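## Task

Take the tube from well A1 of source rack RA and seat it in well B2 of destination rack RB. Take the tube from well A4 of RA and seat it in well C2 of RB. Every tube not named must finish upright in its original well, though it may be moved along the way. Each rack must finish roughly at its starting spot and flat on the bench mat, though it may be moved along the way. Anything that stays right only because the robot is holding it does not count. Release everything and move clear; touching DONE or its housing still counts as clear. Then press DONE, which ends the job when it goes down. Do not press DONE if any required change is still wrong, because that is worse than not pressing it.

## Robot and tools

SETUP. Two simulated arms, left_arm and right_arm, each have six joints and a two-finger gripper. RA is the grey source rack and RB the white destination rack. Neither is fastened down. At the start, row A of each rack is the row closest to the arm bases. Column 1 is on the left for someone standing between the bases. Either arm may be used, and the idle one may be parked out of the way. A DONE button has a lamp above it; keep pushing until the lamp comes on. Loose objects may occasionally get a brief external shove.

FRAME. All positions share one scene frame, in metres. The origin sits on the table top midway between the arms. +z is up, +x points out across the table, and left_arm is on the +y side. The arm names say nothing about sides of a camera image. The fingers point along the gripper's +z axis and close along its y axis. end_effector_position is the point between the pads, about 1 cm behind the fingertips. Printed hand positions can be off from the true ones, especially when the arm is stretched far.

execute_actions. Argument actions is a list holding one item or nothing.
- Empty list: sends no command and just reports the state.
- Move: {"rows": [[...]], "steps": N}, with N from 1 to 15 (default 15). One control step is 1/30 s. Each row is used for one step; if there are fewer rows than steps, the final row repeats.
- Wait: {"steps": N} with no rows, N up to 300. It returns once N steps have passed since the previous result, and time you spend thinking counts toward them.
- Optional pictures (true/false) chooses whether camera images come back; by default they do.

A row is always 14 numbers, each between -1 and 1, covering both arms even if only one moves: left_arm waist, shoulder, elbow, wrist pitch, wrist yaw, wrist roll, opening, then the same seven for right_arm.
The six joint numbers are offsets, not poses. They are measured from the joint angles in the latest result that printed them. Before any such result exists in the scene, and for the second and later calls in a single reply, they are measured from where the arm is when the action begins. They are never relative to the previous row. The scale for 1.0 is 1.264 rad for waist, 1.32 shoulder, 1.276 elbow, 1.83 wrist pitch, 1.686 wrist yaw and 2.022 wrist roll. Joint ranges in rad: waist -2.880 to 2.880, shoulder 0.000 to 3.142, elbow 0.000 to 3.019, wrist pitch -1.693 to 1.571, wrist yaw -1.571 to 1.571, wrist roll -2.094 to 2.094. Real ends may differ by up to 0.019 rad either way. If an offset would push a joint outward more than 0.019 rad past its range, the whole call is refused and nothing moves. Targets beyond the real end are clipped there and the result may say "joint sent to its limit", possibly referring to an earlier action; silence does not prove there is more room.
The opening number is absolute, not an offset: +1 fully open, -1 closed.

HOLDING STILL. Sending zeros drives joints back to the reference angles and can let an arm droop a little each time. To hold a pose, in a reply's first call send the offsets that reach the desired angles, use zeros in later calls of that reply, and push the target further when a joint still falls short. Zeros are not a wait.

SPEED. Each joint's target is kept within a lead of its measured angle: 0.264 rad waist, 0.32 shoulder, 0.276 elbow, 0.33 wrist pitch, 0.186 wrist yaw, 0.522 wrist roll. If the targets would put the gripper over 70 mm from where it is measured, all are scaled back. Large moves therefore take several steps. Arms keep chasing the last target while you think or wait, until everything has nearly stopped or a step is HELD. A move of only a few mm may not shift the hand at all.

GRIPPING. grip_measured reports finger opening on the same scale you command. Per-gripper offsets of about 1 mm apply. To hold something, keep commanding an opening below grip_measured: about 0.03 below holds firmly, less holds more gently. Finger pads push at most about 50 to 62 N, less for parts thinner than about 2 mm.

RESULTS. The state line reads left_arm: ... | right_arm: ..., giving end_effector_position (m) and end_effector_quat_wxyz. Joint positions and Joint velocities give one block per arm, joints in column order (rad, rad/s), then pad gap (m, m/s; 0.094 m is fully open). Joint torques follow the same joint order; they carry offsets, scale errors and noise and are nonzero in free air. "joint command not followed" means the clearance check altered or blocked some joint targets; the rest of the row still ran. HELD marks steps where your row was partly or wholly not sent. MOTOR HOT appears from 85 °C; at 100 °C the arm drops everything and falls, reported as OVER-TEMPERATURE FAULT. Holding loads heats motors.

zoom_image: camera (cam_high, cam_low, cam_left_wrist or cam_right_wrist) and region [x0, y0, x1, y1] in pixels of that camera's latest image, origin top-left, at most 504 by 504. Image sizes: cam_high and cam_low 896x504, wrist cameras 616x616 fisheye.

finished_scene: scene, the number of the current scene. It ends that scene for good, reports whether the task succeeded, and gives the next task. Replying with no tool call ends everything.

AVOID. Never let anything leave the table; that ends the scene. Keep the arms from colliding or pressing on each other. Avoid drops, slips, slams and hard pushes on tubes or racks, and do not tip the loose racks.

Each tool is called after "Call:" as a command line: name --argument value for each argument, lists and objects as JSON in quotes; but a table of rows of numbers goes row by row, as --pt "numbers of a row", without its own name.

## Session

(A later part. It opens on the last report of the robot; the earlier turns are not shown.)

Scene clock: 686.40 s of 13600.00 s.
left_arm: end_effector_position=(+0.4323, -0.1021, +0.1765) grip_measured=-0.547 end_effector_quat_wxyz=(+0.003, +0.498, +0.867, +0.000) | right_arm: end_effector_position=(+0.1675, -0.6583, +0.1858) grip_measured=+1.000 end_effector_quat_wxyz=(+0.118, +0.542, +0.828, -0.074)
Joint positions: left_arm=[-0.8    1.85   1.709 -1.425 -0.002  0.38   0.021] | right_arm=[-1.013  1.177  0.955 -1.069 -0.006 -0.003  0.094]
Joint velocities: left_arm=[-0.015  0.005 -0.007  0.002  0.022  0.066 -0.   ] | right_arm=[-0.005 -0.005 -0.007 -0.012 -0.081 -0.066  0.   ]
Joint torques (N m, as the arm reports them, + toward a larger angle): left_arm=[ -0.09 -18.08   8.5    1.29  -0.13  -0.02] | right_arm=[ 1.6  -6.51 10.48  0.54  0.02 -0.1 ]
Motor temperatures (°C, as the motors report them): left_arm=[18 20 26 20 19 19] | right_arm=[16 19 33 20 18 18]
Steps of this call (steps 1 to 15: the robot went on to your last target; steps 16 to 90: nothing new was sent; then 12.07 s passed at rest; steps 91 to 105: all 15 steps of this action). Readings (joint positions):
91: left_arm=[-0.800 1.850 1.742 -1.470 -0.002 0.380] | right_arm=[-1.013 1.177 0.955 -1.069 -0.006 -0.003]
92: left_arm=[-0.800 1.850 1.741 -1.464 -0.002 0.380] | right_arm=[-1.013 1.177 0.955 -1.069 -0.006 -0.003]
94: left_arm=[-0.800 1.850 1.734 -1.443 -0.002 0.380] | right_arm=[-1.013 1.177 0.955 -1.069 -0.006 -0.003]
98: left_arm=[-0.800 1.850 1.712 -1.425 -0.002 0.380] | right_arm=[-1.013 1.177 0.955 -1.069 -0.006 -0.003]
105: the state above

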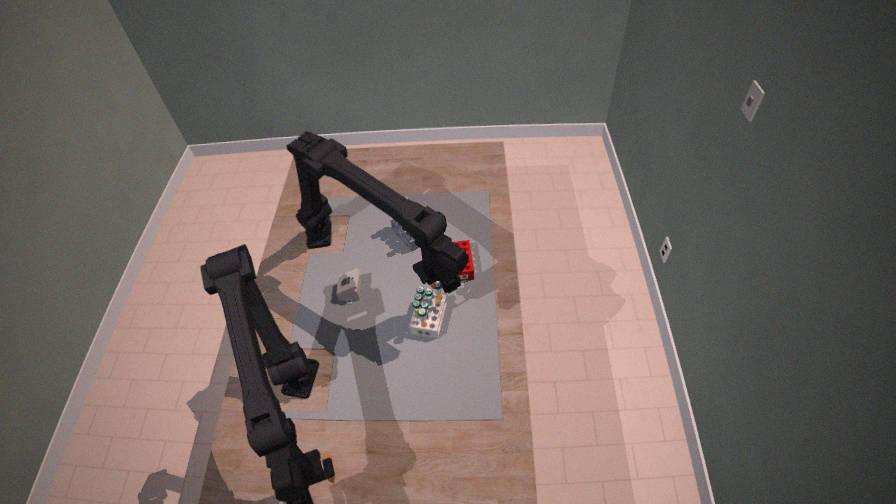

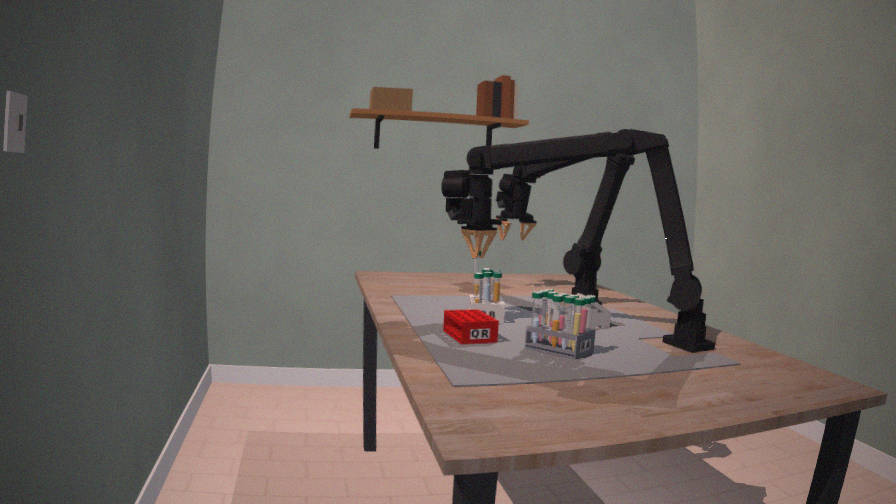

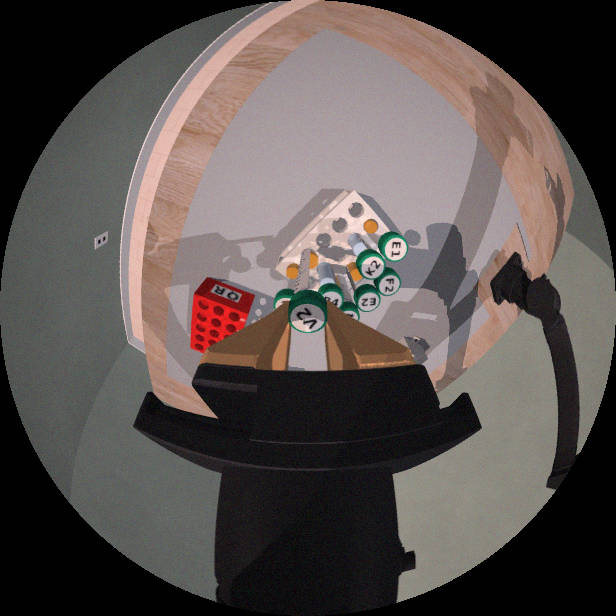

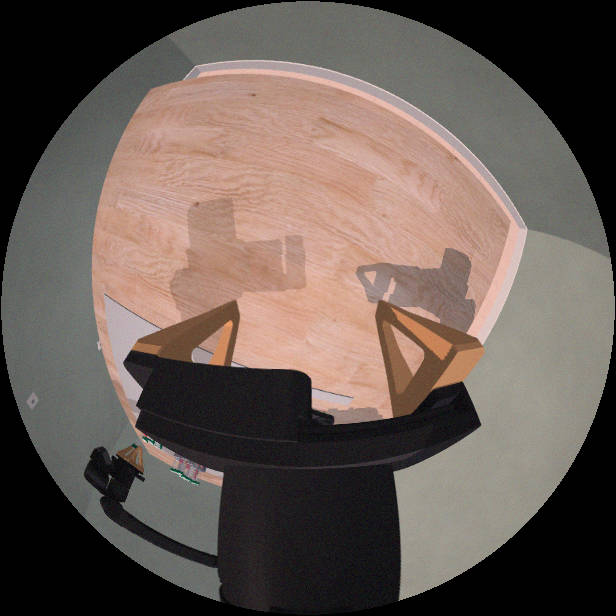

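Call:
execute_actions --actions '[{"rows":[[0,0.002,-0.006,0.012,0,0,-0.58,0,0,0.02,0,0,0,1],[0,0.003,-0.012,0.018,0,0,-0.58,0,0,0.02,0,0,0,1],[0,0.004,-0.019,0.024,0,0,-0.58,0,0,0.02,0,0,0,1],[0,0.006,-0.025,0.03,0,0,-0.58,0,0,0.02,0,0,0,1],[0,0.007,-0.031,0.036,0,0,-0.58,0,0,0.02,0,0,0,1],[0,0.008,-0.038,0.042,0,0,-0.58,0,0,0.02,0,0,0,1],[0,0.01,-0.044,0.048,0,0,-0.58,0,0,0.02,0,0,0,1],[0,0.011,-0.05,0.054,0,0,-0.58,0,0,0.02,0,0,0,1],[0,0.012,-0.057,0.06,0,0,-0.58,0,0,0.02,0,0,0,1],[0,0.014,-0.063,0.066,0,0,-0.58,0,0,0.02,0,0,0,1],[0,0.015,-0.069,0.072,0,0,-0.58,0,0,0.02,0,0,0,1]]}]' --pictures false

Call:
execute_actions --actions '[{"steps":12}]'

Scene clock: 698.37 s of 13600.00 s.
left_arm: end_effector_position=(+0.4296, -0.0987, +0.1409) grip_measured=-0.547 end_effector_quat_wxyz=(+0.007, +0.498, +0.867, +0.003) | right_arm: end_effector_position=(+0.1675, -0.6583, +0.1858) grip_measured=+1.000 end_effector_quat_wxyz=(+0.118, +0.542, +0.828, -0.074)
Joint positions: left_arm=[-0.8    1.852  1.618 -1.324 -0.008  0.38   0.021] | right_arm=[-1.013  1.177  0.955 -1.069 -0.006 -0.003  0.094]
Joint velocities: left_arm=[-0.005  0.015 -0.032  0.022  0.007 -0.037  0.001] | right_arm=[-0.034  0.005  0.007 -0.017  0.022 -0.022  0.   ]
Joint torques (N m, as the arm reports them, + toward a larger angle): left_arm=[ -0.15 -15.33   8.25   1.48   0.09   0.02] | right_arm=[ 1.39 -5.81 10.4   0.67 -0.03 -0.11]
Motor temperatures (°C, as the motors report them): left_arm=[18 20 26 20 19 19] | right_arm=[16 19 33 20 18 18]
Steps of this call (steps 1 to 15: the robot went on to your last target; steps 16 to 90: nothing new was sent; then 8.47 s passed at rest; steps 91 to 105: all 15 steps of this action). Readings (joint positions):
91: left_arm=[-0.800 1.850 1.708 -1.424 -0.002 0.380] | right_arm=[-1.013 1.177 0.955 -1.069 -0.006 -0.003]
92: left_arm=[-0.800 1.850 1.705 -1.421 -0.002 0.380] | right_arm=[-1.013 1.177 0.955 -1.069 -0.006 -0.003]
94: left_arm=[-0.800 1.850 1.693 -1.407 -0.002 0.380] | right_arm=[-1.013 1.177 0.955 -1.069 -0.006 -0.003]
98: left_arm=[-0.800 1.850 1.656 -1.369 -0.002 0.380] | right_arm=[-1.013 1.177 0.955 -1.069 -0.006 -0.003]
105: the state above

Scene clock: 698.77 s of 13600.00 s.
left_arm: end_effector_position=(+0.4298, -0.0989, +0.1401) grip_measured=-0.547 end_effector_quat_wxyz=(+0.007, +0.498, +0.867, +0.003) | right_arm: end_effector_position=(+0.1675, -0.6583, +0.1858) grip_measured=+1.000 end_effector_quat_wxyz=(+0.118, +0.542, +0.828, -0.074)
Joint positions: left_arm=[-0.8    1.853  1.618 -1.323 -0.008  0.38   0.021] | right_arm=[-1.013  1.177  0.955 -1.069 -0.006 -0.003  0.094]
Joint velocities: left_arm=[-0.005 -0.005  0.007  0.002 -0.051 -0.081 -0.001] | right_arm=[ 0.005 -0.015  0.002 -0.002 -0.022  0.066  0.   ]
Joint torques (N m, as the arm reports them, + toward a larger angle): left_arm=[ -0.57 -15.93   8.19   1.74   0.11   0.  ] | right_arm=[ 1.55 -6.11 10.45  0.81 -0.04 -0.06]
Motor temperatures (°C, as the motors report them): left_arm=[18 20 26 20 19 19] | right_arm=[16 19 33 20 18 18]
Steps of this call (steps 1 to 12: the robot went on to your last target). Readings (joint positions):
1: left_arm=[-0.800 1.853 1.618 -1.324 -0.008 0.380] | right_arm=[-1.013 1.177 0.955 -1.069 -0.006 -0.003]
2: left_arm=[-0.800 1.853 1.618 -1.323 -0.008 0.380] | right_arm=[-1.013 1.177 0.955 -1.069 -0.006 -0.003]
4: left_arm=[-0.800 1.853 1.618 -1.323 -0.008 0.380] | right_arm=[-1.013 1.177 0.955 -1.069 -0.006 -0.003]
8: left_arm=[-0.800 1.853 1.618 -1.323 -0.008 0.380] | right_arm=[-1.013 1.177 0.955 -1.069 -0.006 -0.003]
12: the state above

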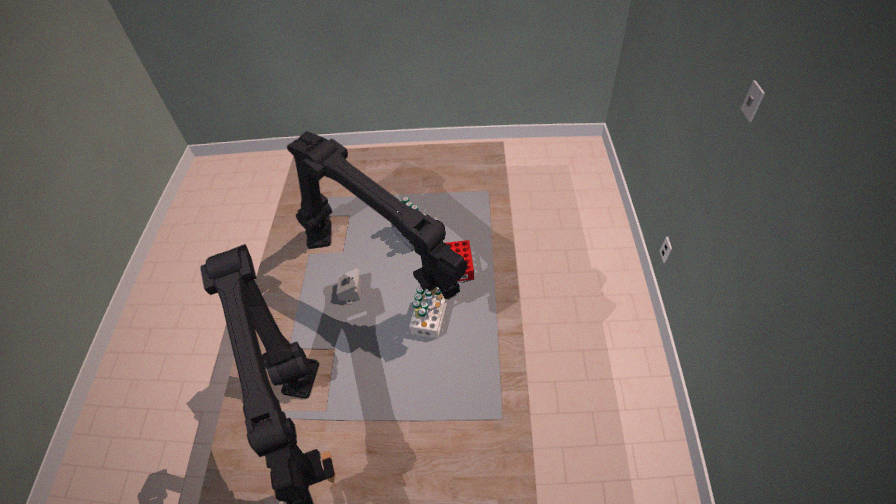

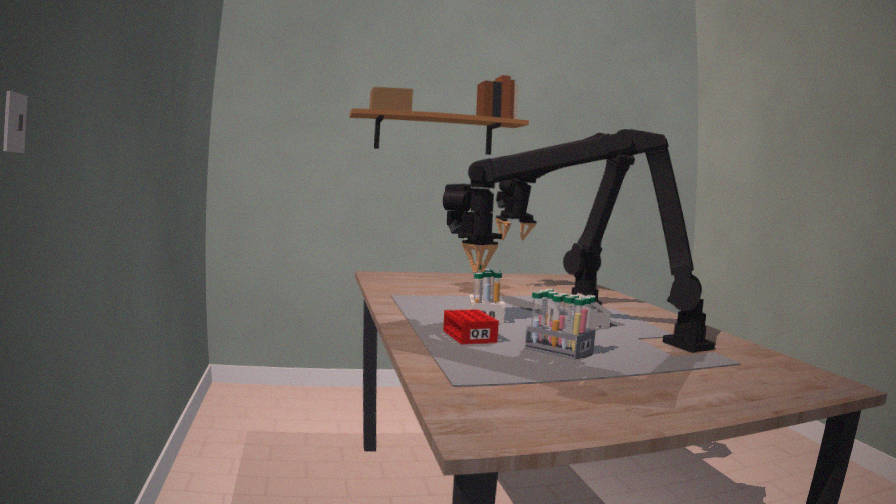

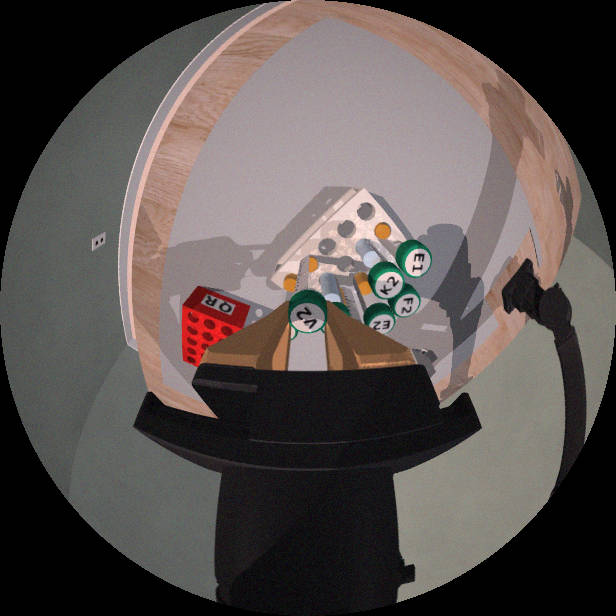

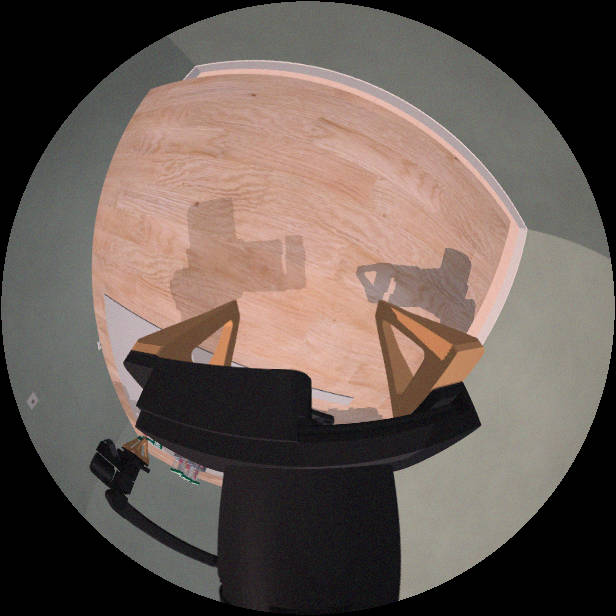

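Call:
execute_actions --actions '[{"rows":[[0,0,0.05,0.01,0,0,-0.58,0,0,0.02,0,0,0,1],[0,0,0.05,0.01,0,0,-0.58,0,0,0.02,0,0,0,1],[0,0,0.05,0.015,0,0,-0.58,0,0,0.02,0,0,0,1],[0,0,0.05,0.02,0,0,-0.58,0,0,0.02,0,0,0,1],[0,0,0.05,0.022,0,0,-0.58,0,0,0.02,0,0,0,1],[0,0,0.05,0.022,0,0,-0.58,0,0,0.02,0,0,0,1],[0,0.01,0.05,0.025,0,0,-0.58,0,0,0.02,0,0,0,1],[0,0.016,0.05,0.03,0,0,-0.58,0,0,0.02,0,0,0,1],[0,0.022,0.05,0.035,0,0,-0.58,0,0,0.02,0,0,0,1]]}]' --pictures false

Call:
execute_actions --actions '[{"steps":12}]'

Scene clock: 708.17 s of 13600.00 s.
left_arm: end_effector_position=(+0.4332, -0.1012, +0.1378) grip_measured=-0.547 end_effector_quat_wxyz=(+0.012, +0.498, +0.867, +0.003) | right_arm: end_effector_position=(+0.1675, -0.6583, +0.1858) grip_measured=+1.000 end_effector_quat_wxyz=(+0.118, +0.542, +0.828, -0.074)
Joint positions: left_arm=[-0.8    1.858  1.618 -1.308 -0.009  0.38   0.021] | right_arm=[-1.013  1.177  0.955 -1.069 -0.006 -0.003  0.094]
Joint velocities: left_arm=[-0.015  0.015  0.012 -0.002  0.022 -0.022 -0.001] | right_arm=[-0.015 -0.015  0.007 -0.007 -0.007  0.007  0.   ]
Joint torques (N m, as the arm reports them, + toward a larger angle): left_arm=[ -0.57 -15.39  12.79   2.35  -0.06   0.03] | right_arm=[ 1.15 -6.27 10.38  0.69  0.01 -0.11]
Motor temperatures (°C, as the motors report them): left_arm=[18 20 26 20 19 19] | right_arm=[16 19 33 20 18 18]
Steps of this call (steps 1 to 15: the robot went on to your last target; steps 16 to 90: nothing new was sent; then 5.90 s passed at rest; steps 91 to 105: all 15 steps of this action). Readings (joint positions):
91: left_arm=[-0.800 1.853 1.618 -1.323 -0.009 0.380] | right_arm=[-1.013 1.177 0.955 -1.069 -0.006 -0.003]
92: left_arm=[-0.800 1.853 1.618 -1.323 -0.009 0.380] | right_arm=[-1.013 1.177 0.955 -1.069 -0.006 -0.003]
94: left_arm=[-0.800 1.853 1.618 -1.322 -0.009 0.380] | right_arm=[-1.013 1.177 0.955 -1.069 -0.006 -0.003]
98: left_arm=[-0.800 1.853 1.618 -1.316 -0.009 0.380] | right_arm=[-1.013 1.177 0.955 -1.069 -0.006 -0.003]
105: the state above

Scene clock: 708.57 s of 13600.00 s.
left_arm: end_effector_position=(+0.4332, -0.1012, +0.1376) grip_measured=-0.547 end_effector_quat_wxyz=(+0.012, +0.498, +0.867, +0.003) | right_arm: end_effector_position=(+0.1675, -0.6583, +0.1858) grip_measured=+1.000 end_effector_quat_wxyz=(+0.118, +0.542, +0.828, -0.074)
Joint positions: left_arm=[-0.8    1.859  1.618 -1.308 -0.009  0.38   0.021] | right_arm=[-1.013  1.177  0.955 -1.069 -0.006 -0.003  0.094]
Joint velocities: left_arm=[-0.015 -0.005  0.012  0.002 -0.022 -0.022 -0.   ] | right_arm=[-0.015 -0.005  0.002  0.007  0.037 -0.037  0.   ]
Joint torques (N m, as the arm reports them, + toward a larger angle): left_arm=[  0.07 -15.1   12.58   2.43  -0.07   0.02] | right_arm=[ 0.96 -7.51 10.41  0.83 -0.02 -0.06]
Motor temperatures (°C, as the motors report them): left_arm=[18 20 26 20 19 19] | right_arm=[16 19 33 20 18 18]
Steps of this call (steps 1 to 12: the robot went on to your last target). Readings (joint positions):
1: left_arm=[-0.800 1.858 1.618 -1.308 -0.009 0.380] | right_arm=[-1.013 1.177 0.955 -1.069 -0.006 -0.003]
2: left_arm=[-0.800 1.859 1.618 -1.308 -0.009 0.380] | right_arm=[-1.013 1.177 0.955 -1.069 -0.006 -0.003]
4: left_arm=[-0.800 1.859 1.618 -1.308 -0.009 0.380] | right_arm=[-1.013 1.177 0.955 -1.069 -0.006 -0.003]
8: left_arm=[-0.800 1.859 1.618 -1.308 -0.009 0.380] | right_arm=[-1.013 1.177 0.955 -1.069 -0.006 -0.003]
12: the state above

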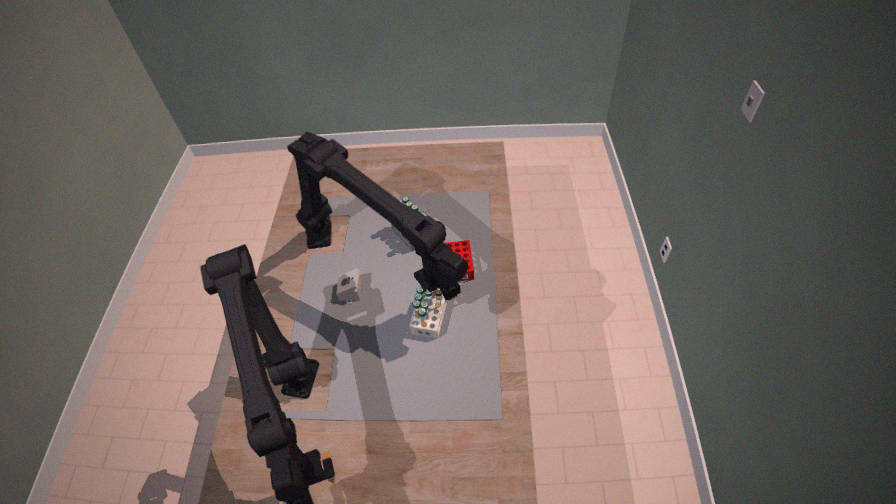

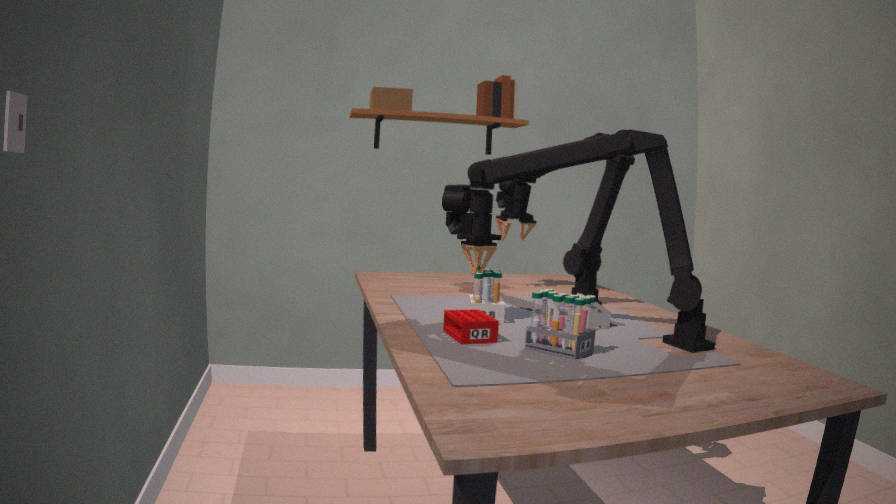

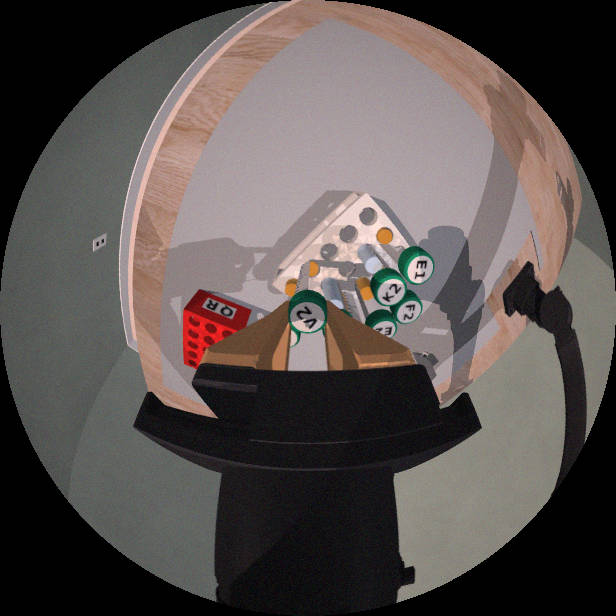

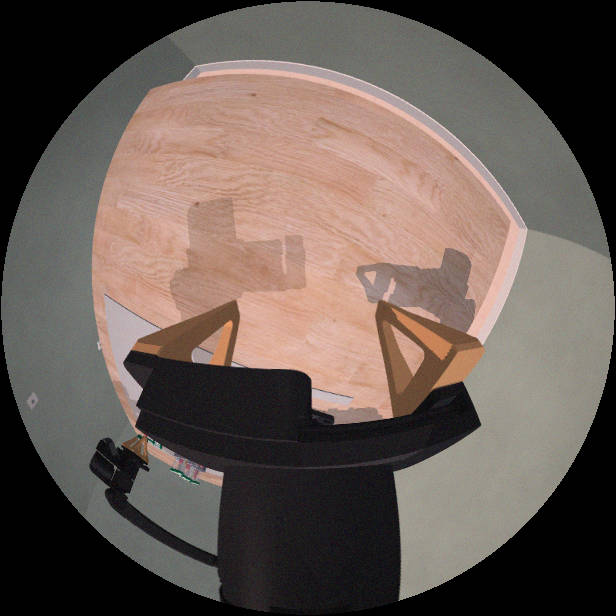

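Call:
execute_actions --actions '[{"rows":[[0,-0.01,0.03,0,0,0,-0.55,0,0,0.02,0,0,0,1],[0,-0.01,0.03,0,0,0,-0.54,0,0,0.02,0,0,0,1],[0,-0.01,0.03,0,0,0,-0.53,0,0,0.02,0,0,0,1],[0,-0.01,0.03,0,0,0,-0.52,0,0,0.02,0,0,0,1],[0,-0.01,0.03,0,0,0,-0.5,0,0,0.02,0,0,0,1],[0,-0.01,0.03,0,0,0,-0.46,0,0,0.02,0,0,0,1]],"steps":12}]' --pictures false

Call:
execute_actions --actions '[{"rows":[[0,0,0.06,-0.01,0,0,-0.46,0,0,0.02,0,0,0,1],[0,0,0.075,-0.025,0,0,-0.46,0,0,0.02,0,0,0,1],[0,0,0.09,-0.04,0,0,-0.46,0,0,0.02,0,0,0,1],[0,0,0.105,-0.055,0,0,-0.46,0,0,0.02,0,0,0,1],[0,0,0.115,-0.07,0,0,-0.46,0,0,0.02,0,0,0,1],[0,0,0.115,-0.07,0,0,-0.46,0,0,0.02,0,0,0,1],[0,0,0.115,-0.07,0,0,-0.46,0,0,0.02,0,0,0,1],[0,0,0.115,-0.07,0,0,-1,0,0,0.02,0,0,0,1]]}]'

Call:
zoom_image --camera "cam_low" --region '[440,220,540,320]'

Scene clock: 723.27 s of 13600.00 s.
left_arm: end_effector_position=(+0.4332, -0.1012, +0.1376) grip_measured=-0.461 end_effector_quat_wxyz=(+0.012, +0.498, +0.867, +0.003) | right_arm: end_effector_position=(+0.1675, -0.6583, +0.1858) grip_measured=+1.000 end_effector_quat_wxyz=(+0.118, +0.542, +0.828, -0.074)
Joint positions: left_arm=[-0.8    1.859  1.618 -1.308 -0.009  0.38   0.025] | right_arm=[-1.013  1.177  0.955 -1.069 -0.006 -0.003  0.094]
Joint velocities: left_arm=[-0.015 -0.005 -0.002  0.027 -0.022  0.022 -0.001] | right_arm=[-0.005  0.005 -0.022 -0.007 -0.066 -0.007  0.   ]
Joint torques (N m, as the arm reports them, + toward a larger angle): left_arm=[ -0.36 -17.96  10.83   0.54  -0.13  -0.01] | right_arm=[ 1.43 -6.45 10.34  0.37 -0.02 -0.11]
Motor temperatures (°C, as the motors report them): left_arm=[18 20 28 20 19 19] | right_arm=[16 19 33 20 18 18]
Steps of this call (steps 1 to 15: the robot went on to your last target; steps 16 to 90: nothing new was sent; then 11.30 s passed at rest; steps 91 to 102: all 12 steps of this action). Readings (joint positions):
91: left_arm=[-0.800 1.859 1.618 -1.308 -0.009 0.380] | right_arm=[-1.013 1.177 0.955 -1.069 -0.006 -0.003]
92: left_arm=[-0.800 1.859 1.618 -1.308 -0.009 0.380] | right_arm=[-1.013 1.177 0.955 -1.069 -0.006 -0.003]
94: left_arm=[-0.800 1.859 1.618 -1.308 -0.009 0.380] | right_arm=[-1.013 1.177 0.955 -1.069 -0.006 -0.003]
98: left_arm=[-0.800 1.859 1.618 -1.308 -0.009 0.380] | right_arm=[-1.013 1.177 0.955 -1.069 -0.006 -0.003]
102: the state above

Scene clock: 723.77 s of 13600.00 s.
left_arm: end_effector_position=(+0.4374, -0.1045, +0.1733) grip_measured=-0.982 end_effector_quat_wxyz=(+0.006, +0.498, +0.867, +0.004) | right_arm: end_effector_position=(+0.1675, -0.6583, +0.1858) grip_measured=+1.000 end_effector_quat_wxyz=(+0.118, +0.542, +0.828, -0.074)
Joint positions: left_arm=[-0.8    1.863  1.719 -1.417 -0.009  0.38   0.001] | right_arm=[-1.013  1.177  0.955 -1.069 -0.006 -0.003  0.094]
Joint velocities: left_arm=[-0.024  0.005 -0.007  0.012 -0.022  0.037 -0.001] | right_arm=[-0.015 -0.005 -0.012 -0.012  0.051 -0.022  0.   ]
Joint torques (N m, as the arm reports them, + toward a larger angle): left_arm=[  0.1  -17.63  11.56  -0.22  -0.14   0.03] | right_arm=[ 1.1  -5.57 10.4   0.51 -0.02 -0.1 ]
Motor temperatures (°C, as the motors report them): left_arm=[18 20 28 20 19 19] | right_arm=[16 19 33 20 18 18]
Steps of this call (steps 1 to 15: all 15 steps of this action). Readings (joint positions):
1: left_arm=[-0.800 1.859 1.620 -1.308 -0.009 0.380] | right_arm=[-1.013 1.177 0.955 -1.069 -0.006 -0.003]
2: left_arm=[-0.800 1.859 1.625 -1.314 -0.009 0.380] | right_arm=[-1.013 1.177 0.955 -1.069 -0.006 -0.003]
4: left_arm=[-0.800 1.862 1.649 -1.349 -0.009 0.380] | right_arm=[-1.013 1.177 0.955 -1.069 -0.006 -0.003]
8: left_arm=[-0.800 1.863 1.707 -1.409 -0.009 0.380] | right_arm=[-1.013 1.177 0.955 -1.069 -0.006 -0.003]
15: the state above

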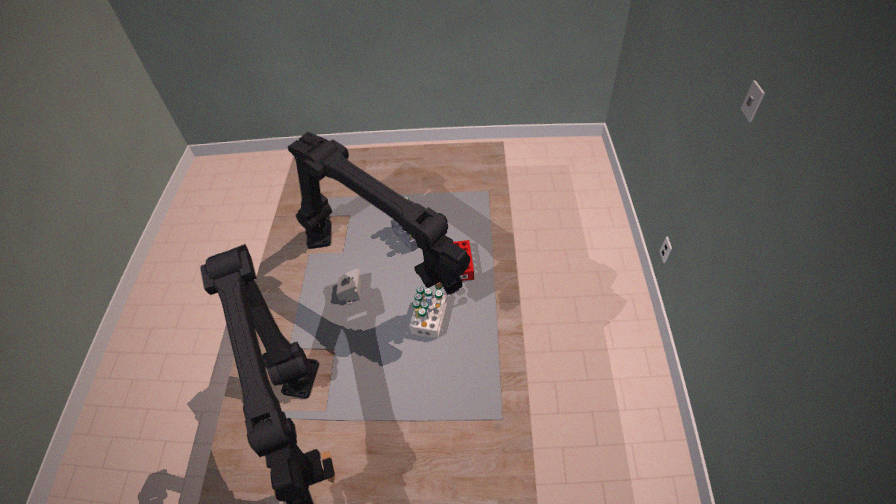

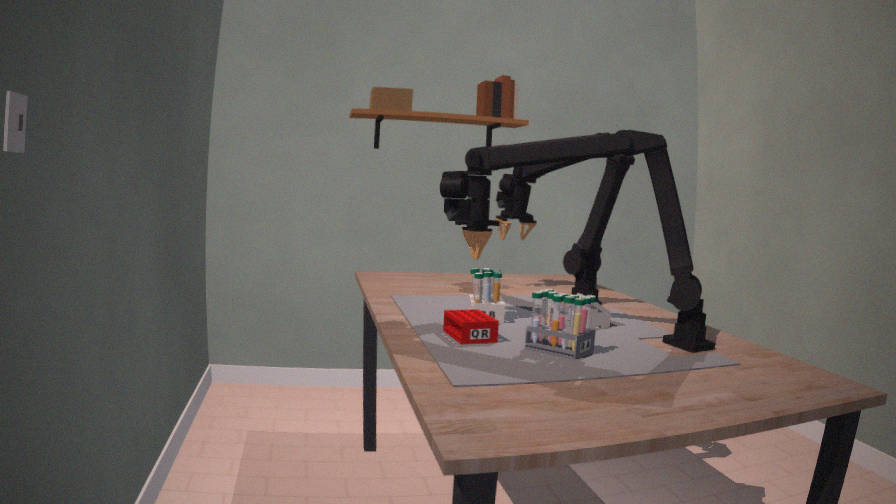

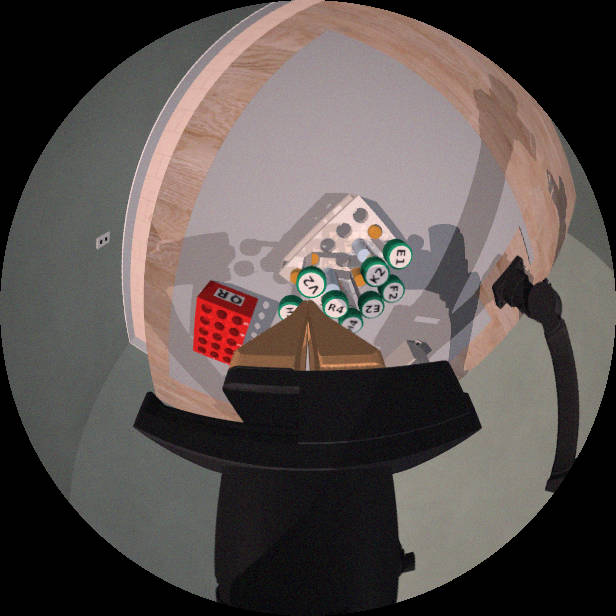

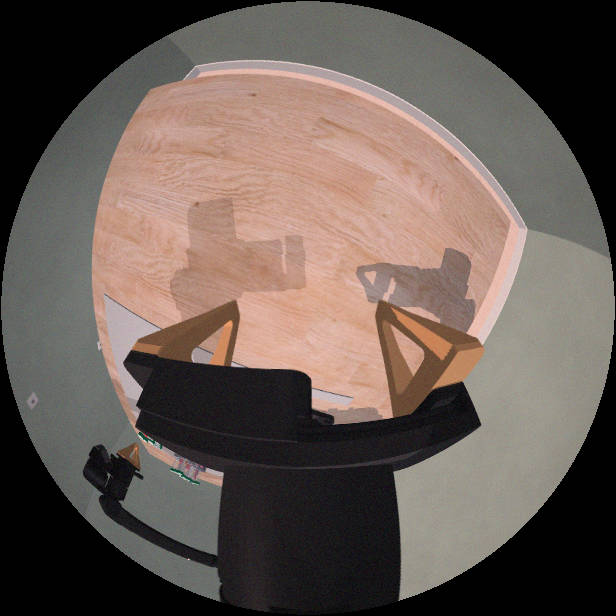

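Region (440, 220, 540, 320) of cam_low's 896x504 image, scaled by 5.040, with more detail than that image has.

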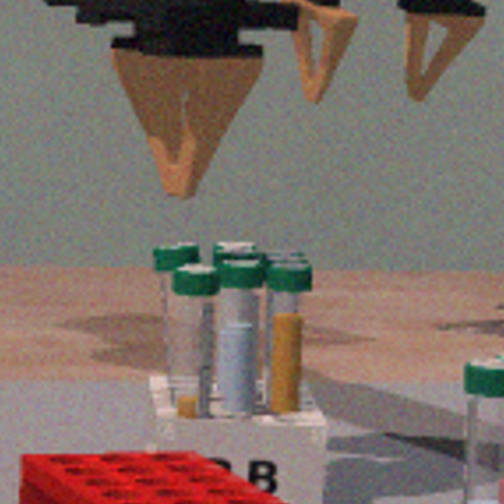

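Call:
execute_actions --actions '[{"rows":[[0,0,-0.008,0.012,0,0,-1,0,0,0.02,0,0,0,1],[0,0,-0.016,0.018,0,0,-1,0,0,0.02,0,0,0,1],[0,0,-0.024,0.024,0,0,-1,0,0,0.02,0,0,0,1],[0,0,-0.032,0.03,0,0,-1,0,0,0.02,0,0,0,1],[0,0,-0.04,0.036,0,0,-1,0,0,0.02,0,0,0,1],[0,0,-0.048,0.042,0,0,-1,0,0,0.02,0,0,0,1],[0,0.01,-0.056,0.048,0,0,-1,0,0,0.02,0,0,0,1],[0,0.01,-0.064,0.054,0,0,-1,0,0,0.02,0,0,0,1],[0,0.01,-0.072,0.06,0,0,-1,0,0,0.02,0,0,0,1],[0,0.01,-0.08,0.066,0,0,-1,0,0,0.02,0,0,0,1]]}]'

Call:
zoom_image --camera "cam_low" --region '[440,220,540,320]'

Scene clock: 732.57 s of 13600.00 s.
left_arm: end_effector_position=(+0.4369, -0.1041, +0.1473) grip_measured=-0.982 end_effector_quat_wxyz=(+0.019, +0.498, +0.867, +0.002) | right_arm: end_effector_position=(+0.1675, -0.6583, +0.1858) grip_measured=+1.000 end_effector_quat_wxyz=(+0.118, +0.542, +0.828, -0.074)
Joint positions: left_arm=[-0.8    1.857  1.641 -1.319 -0.009  0.38   0.001] | right_arm=[-1.013  1.177  0.955 -1.069 -0.006 -0.003  0.094]
Joint velocities: left_arm=[-0.005  0.005 -0.002 -0.012 -0.037  0.007  0.   ] | right_arm=[-0.015 -0.005  0.012  0.012  0.022 -0.007  0.   ]
Joint torques (N m, as the arm reports them, + toward a larger angle): left_arm=[ -0.22 -15.91   6.22   1.42  -0.11   0.01] | right_arm=[ 1.84 -5.71 10.25  0.42 -0.06 -0.06]
Motor temperatures (°C, as the motors report them): left_arm=[18 20 28 20 19 19] | right_arm=[16 19 33 20 18 18]
Steps of this call (steps 1 to 15: the robot went on to your last target; steps 16 to 90: nothing new was sent; then 5.30 s passed at rest; steps 91 to 105: all 15 steps of this action). Readings (joint positions):
91: left_arm=[-0.800 1.863 1.718 -1.416 -0.009 0.380] | right_arm=[-1.013 1.177 0.955 -1.069 -0.006 -0.003]
92: left_arm=[-0.800 1.863 1.714 -1.413 -0.009 0.380] | right_arm=[-1.013 1.177 0.955 -1.069 -0.006 -0.003]
94: left_arm=[-0.800 1.863 1.700 -1.398 -0.009 0.380] | right_arm=[-1.013 1.177 0.955 -1.069 -0.006 -0.003]
98: left_arm=[-0.800 1.863 1.653 -1.359 -0.009 0.380] | right_arm=[-1.013 1.177 0.955 -1.069 -0.006 -0.003]
105: the state above

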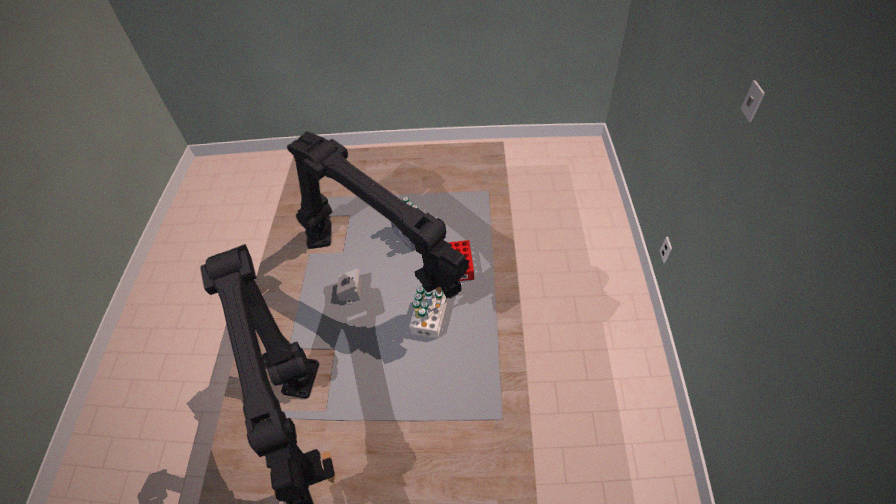

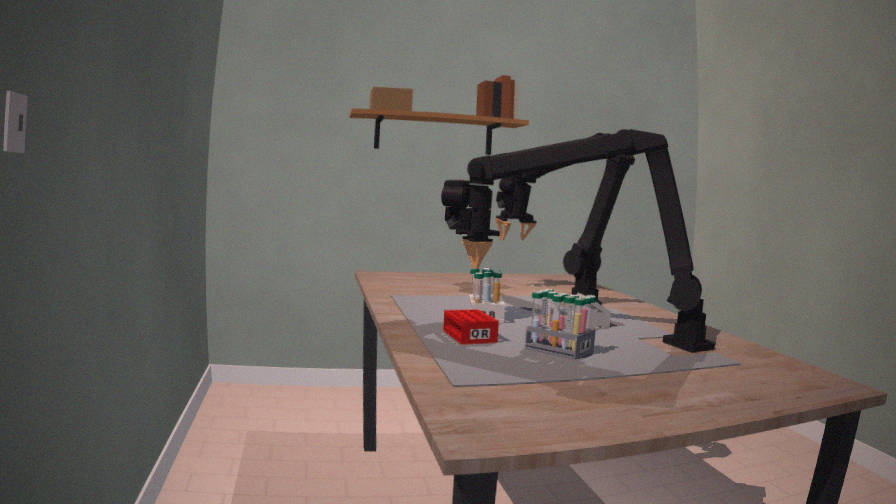

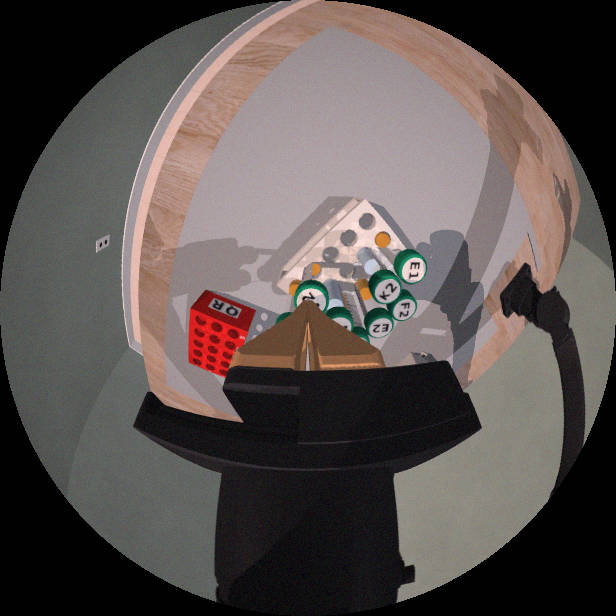

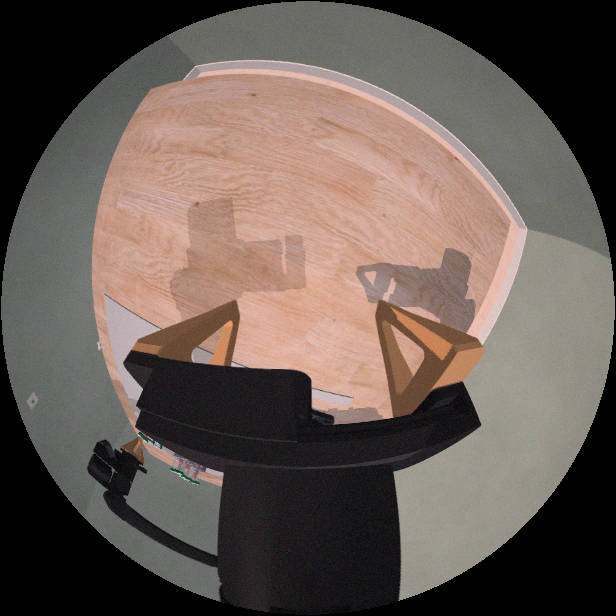

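Region (440, 220, 540, 320) of cam_low's 896x504 image, scaled by 5.040, with more detail than that image has.

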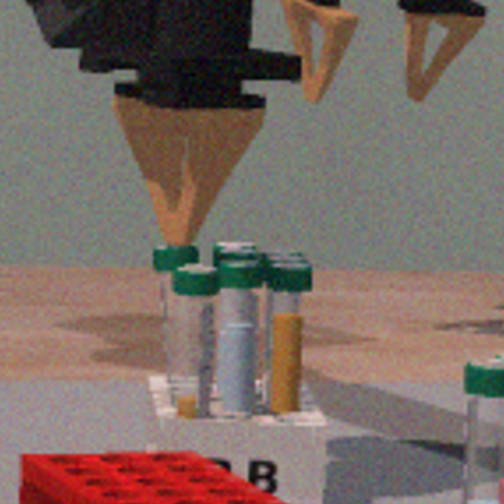

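Call:
execute_actions --actions '[{"rows":[[-0.005,0.02,-0.02,-0.01,0,0,-1,0,0,0.02,0,0,0,1],[-0.01,0.02,-0.02,-0.015,0,0,-1,0,0,0.02,0,0,0,1],[-0.012,0.025,-0.02,-0.02,0,0,-1,0,0,0.02,0,0,0,1],[-0.015,0.03,-0.02,-0.025,0,0,-1,0,0,0.02,0,0,0,1]]}]'

Call:
zoom_image --camera "cam_low" --region '[440,220,540,320]'

Scene clock: 743.00 s of 13600.00 s.
left_arm: end_effector_position=(+0.4229, -0.1016, +0.1397) grip_measured=-0.982 end_effector_quat_wxyz=(-0.006, +0.503, +0.864, +0.005) | right_arm: end_effector_position=(+0.1675, -0.6583, +0.1858) grip_measured=+1.000 end_effector_quat_wxyz=(+0.118, +0.542, +0.828, -0.074)
Joint positions: left_arm=[-0.812  1.86   1.626 -1.35  -0.008  0.38   0.001] | right_arm=[-1.013  1.177  0.955 -1.069 -0.006 -0.003  0.094]
Joint velocities: left_arm=[ 0.015  0.005 -0.022 -0.002 -0.007  0.007 -0.   ] | right_arm=[ 0.015 -0.005 -0.046  0.007 -0.037  0.007  0.   ]
Joint torques (N m, as the arm reports them, + toward a larger angle): left_arm=[ -0.97 -14.41   7.07   0.12  -0.17   0.04] | right_arm=[ 1.77 -6.27 10.41  0.56 -0.03 -0.06]
Motor temperatures (°C, as the motors report them): left_arm=[18 20 26 20 19 19] | right_arm=[16 19 33 20 18 18]
Steps of this call (steps 1 to 15: the robot went on to your last target; steps 16 to 90: nothing new was sent; then 6.93 s passed at rest; steps 91 to 105: all 15 steps of this action). Readings (joint positions):
91: left_arm=[-0.800 1.857 1.641 -1.318 -0.009 0.380] | right_arm=[-1.013 1.177 0.955 -1.069 -0.006 -0.003]
92: left_arm=[-0.800 1.857 1.641 -1.320 -0.009 0.380] | right_arm=[-1.013 1.177 0.955 -1.069 -0.006 -0.003]
94: left_arm=[-0.801 1.857 1.641 -1.329 -0.009 0.380] | right_arm=[-1.013 1.177 0.955 -1.069 -0.006 -0.003]
98: left_arm=[-0.807 1.860 1.627 -1.345 -0.008 0.380] | right_arm=[-1.013 1.177 0.955 -1.069 -0.006 -0.003]
105: the state above

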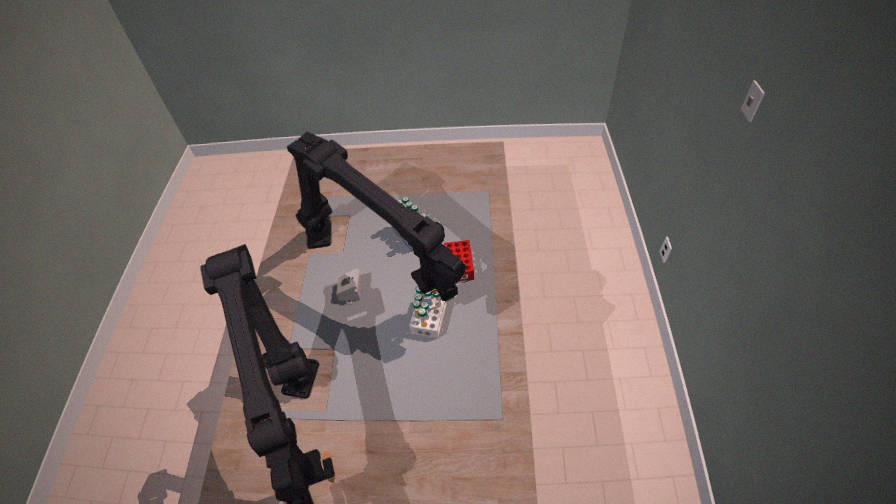

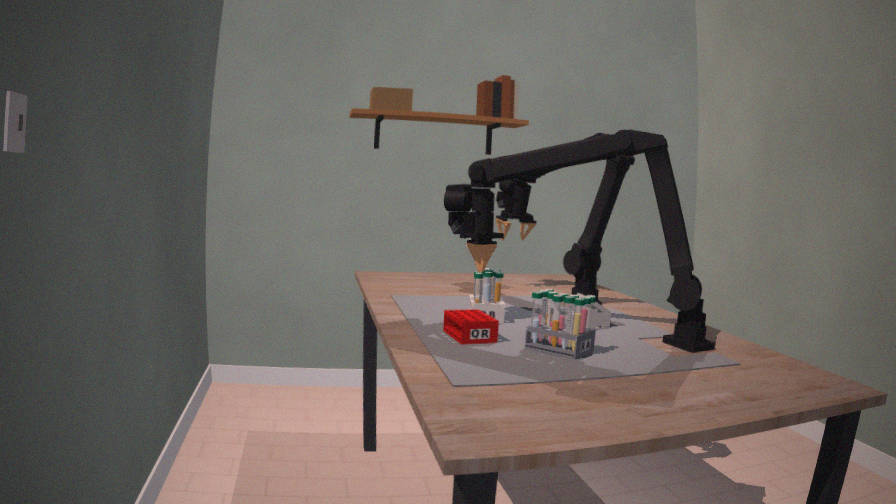

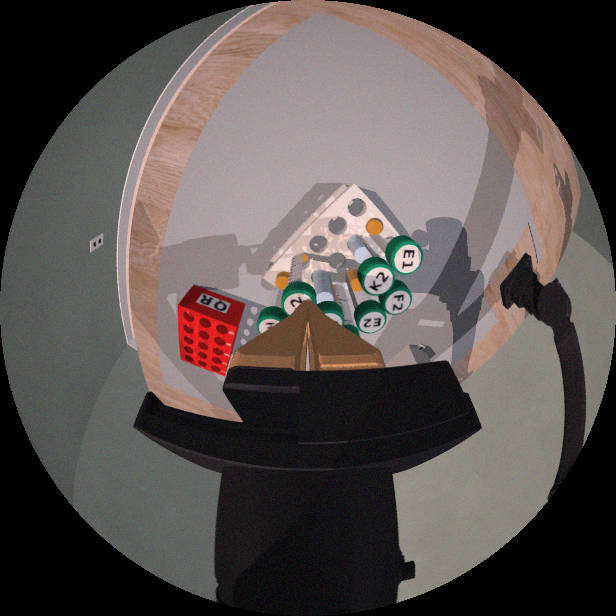

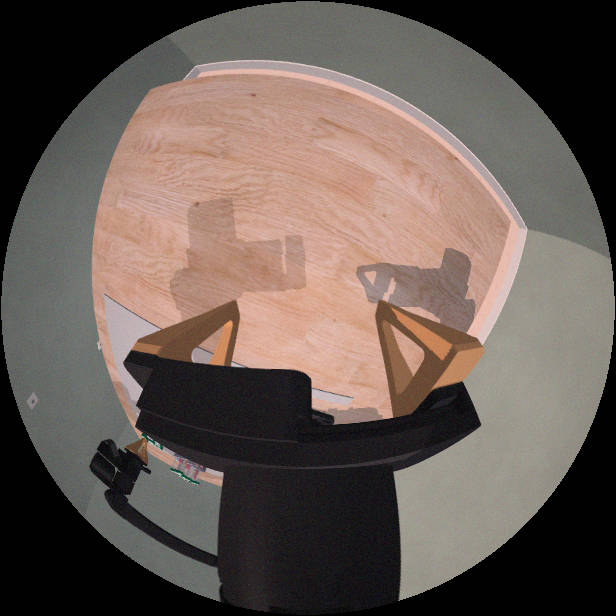

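Region (440, 220, 540, 320) of cam_low's 896x504 image, scaled by 5.040, with more detail than that image has.

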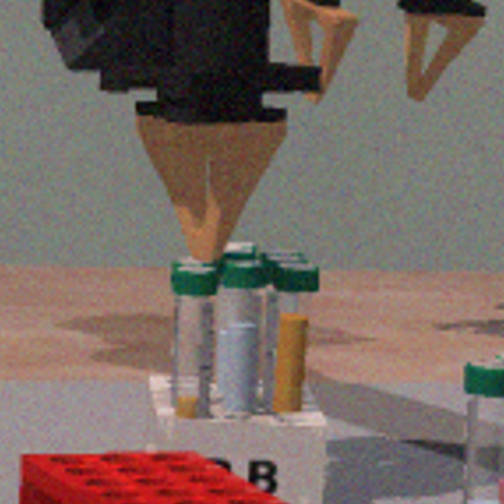

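Call:
execute_actions --actions '[{"rows":[[0,-0.02,0.06,-0.01,0,0,-1,0,0,0.02,0,0,0,1],[0,-0.04,0.07,-0.02,0,0,-1,0,0,0.02,0,0,0,1],[0,-0.07,0.08,-0.03,0,0,-1,0,0,0.02,0,0,0,1],[0,-0.1,0.08,-0.04,0,0,-1,0,0,0.02,0,0,0,1],[0,-0.14,0.06,-0.05,0,-0.05,-1,0,0,0.02,0,0,0,1],[0,-0.18,0.02,-0.05,0,-0.1,-1,0,0,0.02,0,0,0,1],[0.03,-0.22,-0.03,-0.05,0,-0.15,-1,0,0,0.02,0,0,0,1],[0.06,-0.27,-0.08,-0.05,0,-0.2,-1,0,0,0.02,0,0,0,1],[0.1,-0.32,-0.14,-0.05,0,-0.25,-1,0,0,0.02,0,0,0,1],[0.14,-0.37,-0.2,-0.04,0,-0.3,-1,0,0,0.02,0,0,0,1],[0.18,-0.42,-0.26,-0.04,0,-0.35,-1,0,0,0.02,0,0,0,1],[0.22,-0.47,-0.32,-0.03,0,-0.4,-1,0,0,0.02,0,0,0,1],[0.26,-0.51,-0.38,-0.03,0,-0.42,-1,0,0,0.02,0,0,0,1],[0.3,-0.545,-0.44,-0.03,0,-0.42,-0.3,0,0,0.02,0,0,0,1]]}]' --pictures false

Call:
execute_actions --actions '[{"steps":30}]' --pictures false

Scene clock: 759.13 s of 13600.00 s.
left_arm: end_effector_position=(+0.3699, +0.0217, +0.2061) grip_measured=-0.514 end_effector_quat_wxyz=(+0.013, +0.275, +0.961, +0.000) | right_arm: end_effector_position=(+0.1675, -0.6583, +0.1858) grip_measured=+1.000 end_effector_quat_wxyz=(+0.118, +0.542, +0.828, -0.074)
Joint positions: left_arm=[-0.67   1.509  1.349 -1.386 -0.007  0.022  0.023] | right_arm=[-1.013  1.177  0.955 -1.069 -0.006 -0.003  0.094]
Joint velocities: left_arm=[ 1.05  -1.236 -1.228 -0.027  0.066 -1.165  0.412] | right_arm=[ 0.005 -0.015 -0.007  0.002 -0.007 -0.007  0.   ]
Joint torques (N m, as the arm reports them, + toward a larger angle): left_arm=[  0.62 -13.21   7.85   0.27  -0.16  -0.04] | right_arm=[ 1.42 -5.78 10.51  0.47  0.04 -0.11]
Motor temperatures (°C, as the motors report them): left_arm=[18 20 25 20 19 19] | right_arm=[16 19 33 20 18 18]
Steps of this call (steps 1 to 15: the robot went on to your last target; steps 16 to 110: nothing new was sent; then 11.97 s passed at rest; steps 111 to 125: all 15 steps of this action). Readings (joint positions):
111: left_arm=[-0.812 1.859 1.630 -1.351 -0.008 0.380] | right_arm=[-1.013 1.177 0.955 -1.069 -0.006 -0.003]
112: left_arm=[-0.812 1.859 1.634 -1.355 -0.008 0.380] | right_arm=[-1.013 1.177 0.955 -1.069 -0.006 -0.003]
114: left_arm=[-0.812 1.852 1.640 -1.368 -0.008 0.380] | right_arm=[-1.013 1.177 0.955 -1.069 -0.006 -0.003]
118: left_arm=[-0.809 1.788 1.615 -1.385 -0.008 0.299] | right_arm=[-1.013 1.177 0.955 -1.069 -0.006 -0.003]
125: the state above

Scene clock: 760.13 s of 13600.00 s.
left_arm: end_effector_position=(+0.2960, +0.1589, +0.2255) grip_measured=-0.302 end_effector_quat_wxyz=(+0.042, -0.086, +0.995, -0.011) | right_arm: end_effector_position=(+0.1675, -0.6583, +0.1858) grip_measured=+1.000 end_effector_quat_wxyz=(+0.118, +0.542, +0.828, -0.074)
Joint positions: left_arm=[-0.423  1.137  1.053 -1.399 -0.011 -0.458  0.033] | right_arm=[-1.013  1.177  0.955 -1.069 -0.006 -0.003  0.094]
Joint velocities: left_arm=[-0.005  0.005 -0.007 -0.002  0.022 -0.095 -0.   ] | right_arm=[ 0.005 -0.005  0.002  0.007 -0.037 -0.051  0.   ]
Joint torques (N m, as the arm reports them, + toward a larger angle): left_arm=[-1.25 -5.29  9.05  0.53 -0.12 -0.1 ] | right_arm=[ 1.47 -6.74 10.33  0.82 -0.02 -0.09]
Motor temperatures (°C, as the motors report them): left_arm=[18 20 26 20 19 19] | right_arm=[16 19 33 20 18 18]
Steps of this call (steps 1 to 30: the robot went on to your last target). Readings (joint positions):
1: left_arm=[-0.632 1.465 1.304 -1.386 -0.007 -0.019] | right_arm=[-1.013 1.177 0.955 -1.069 -0.006 -0.003]
2: left_arm=[-0.592 1.419 1.258 -1.386 -0.007 -0.061] | right_arm=[-1.013 1.177 0.955 -1.069 -0.006 -0.003]
4: left_arm=[-0.511 1.319 1.164 -1.386 -0.008 -0.161] | right_arm=[-1.013 1.177 0.955 -1.069 -0.006 -0.003]
8: left_arm=[-0.410 1.137 1.053 -1.398 -0.011 -0.339] | right_arm=[-1.013 1.177 0.955 -1.069 -0.006 -0.003]
30: the state above


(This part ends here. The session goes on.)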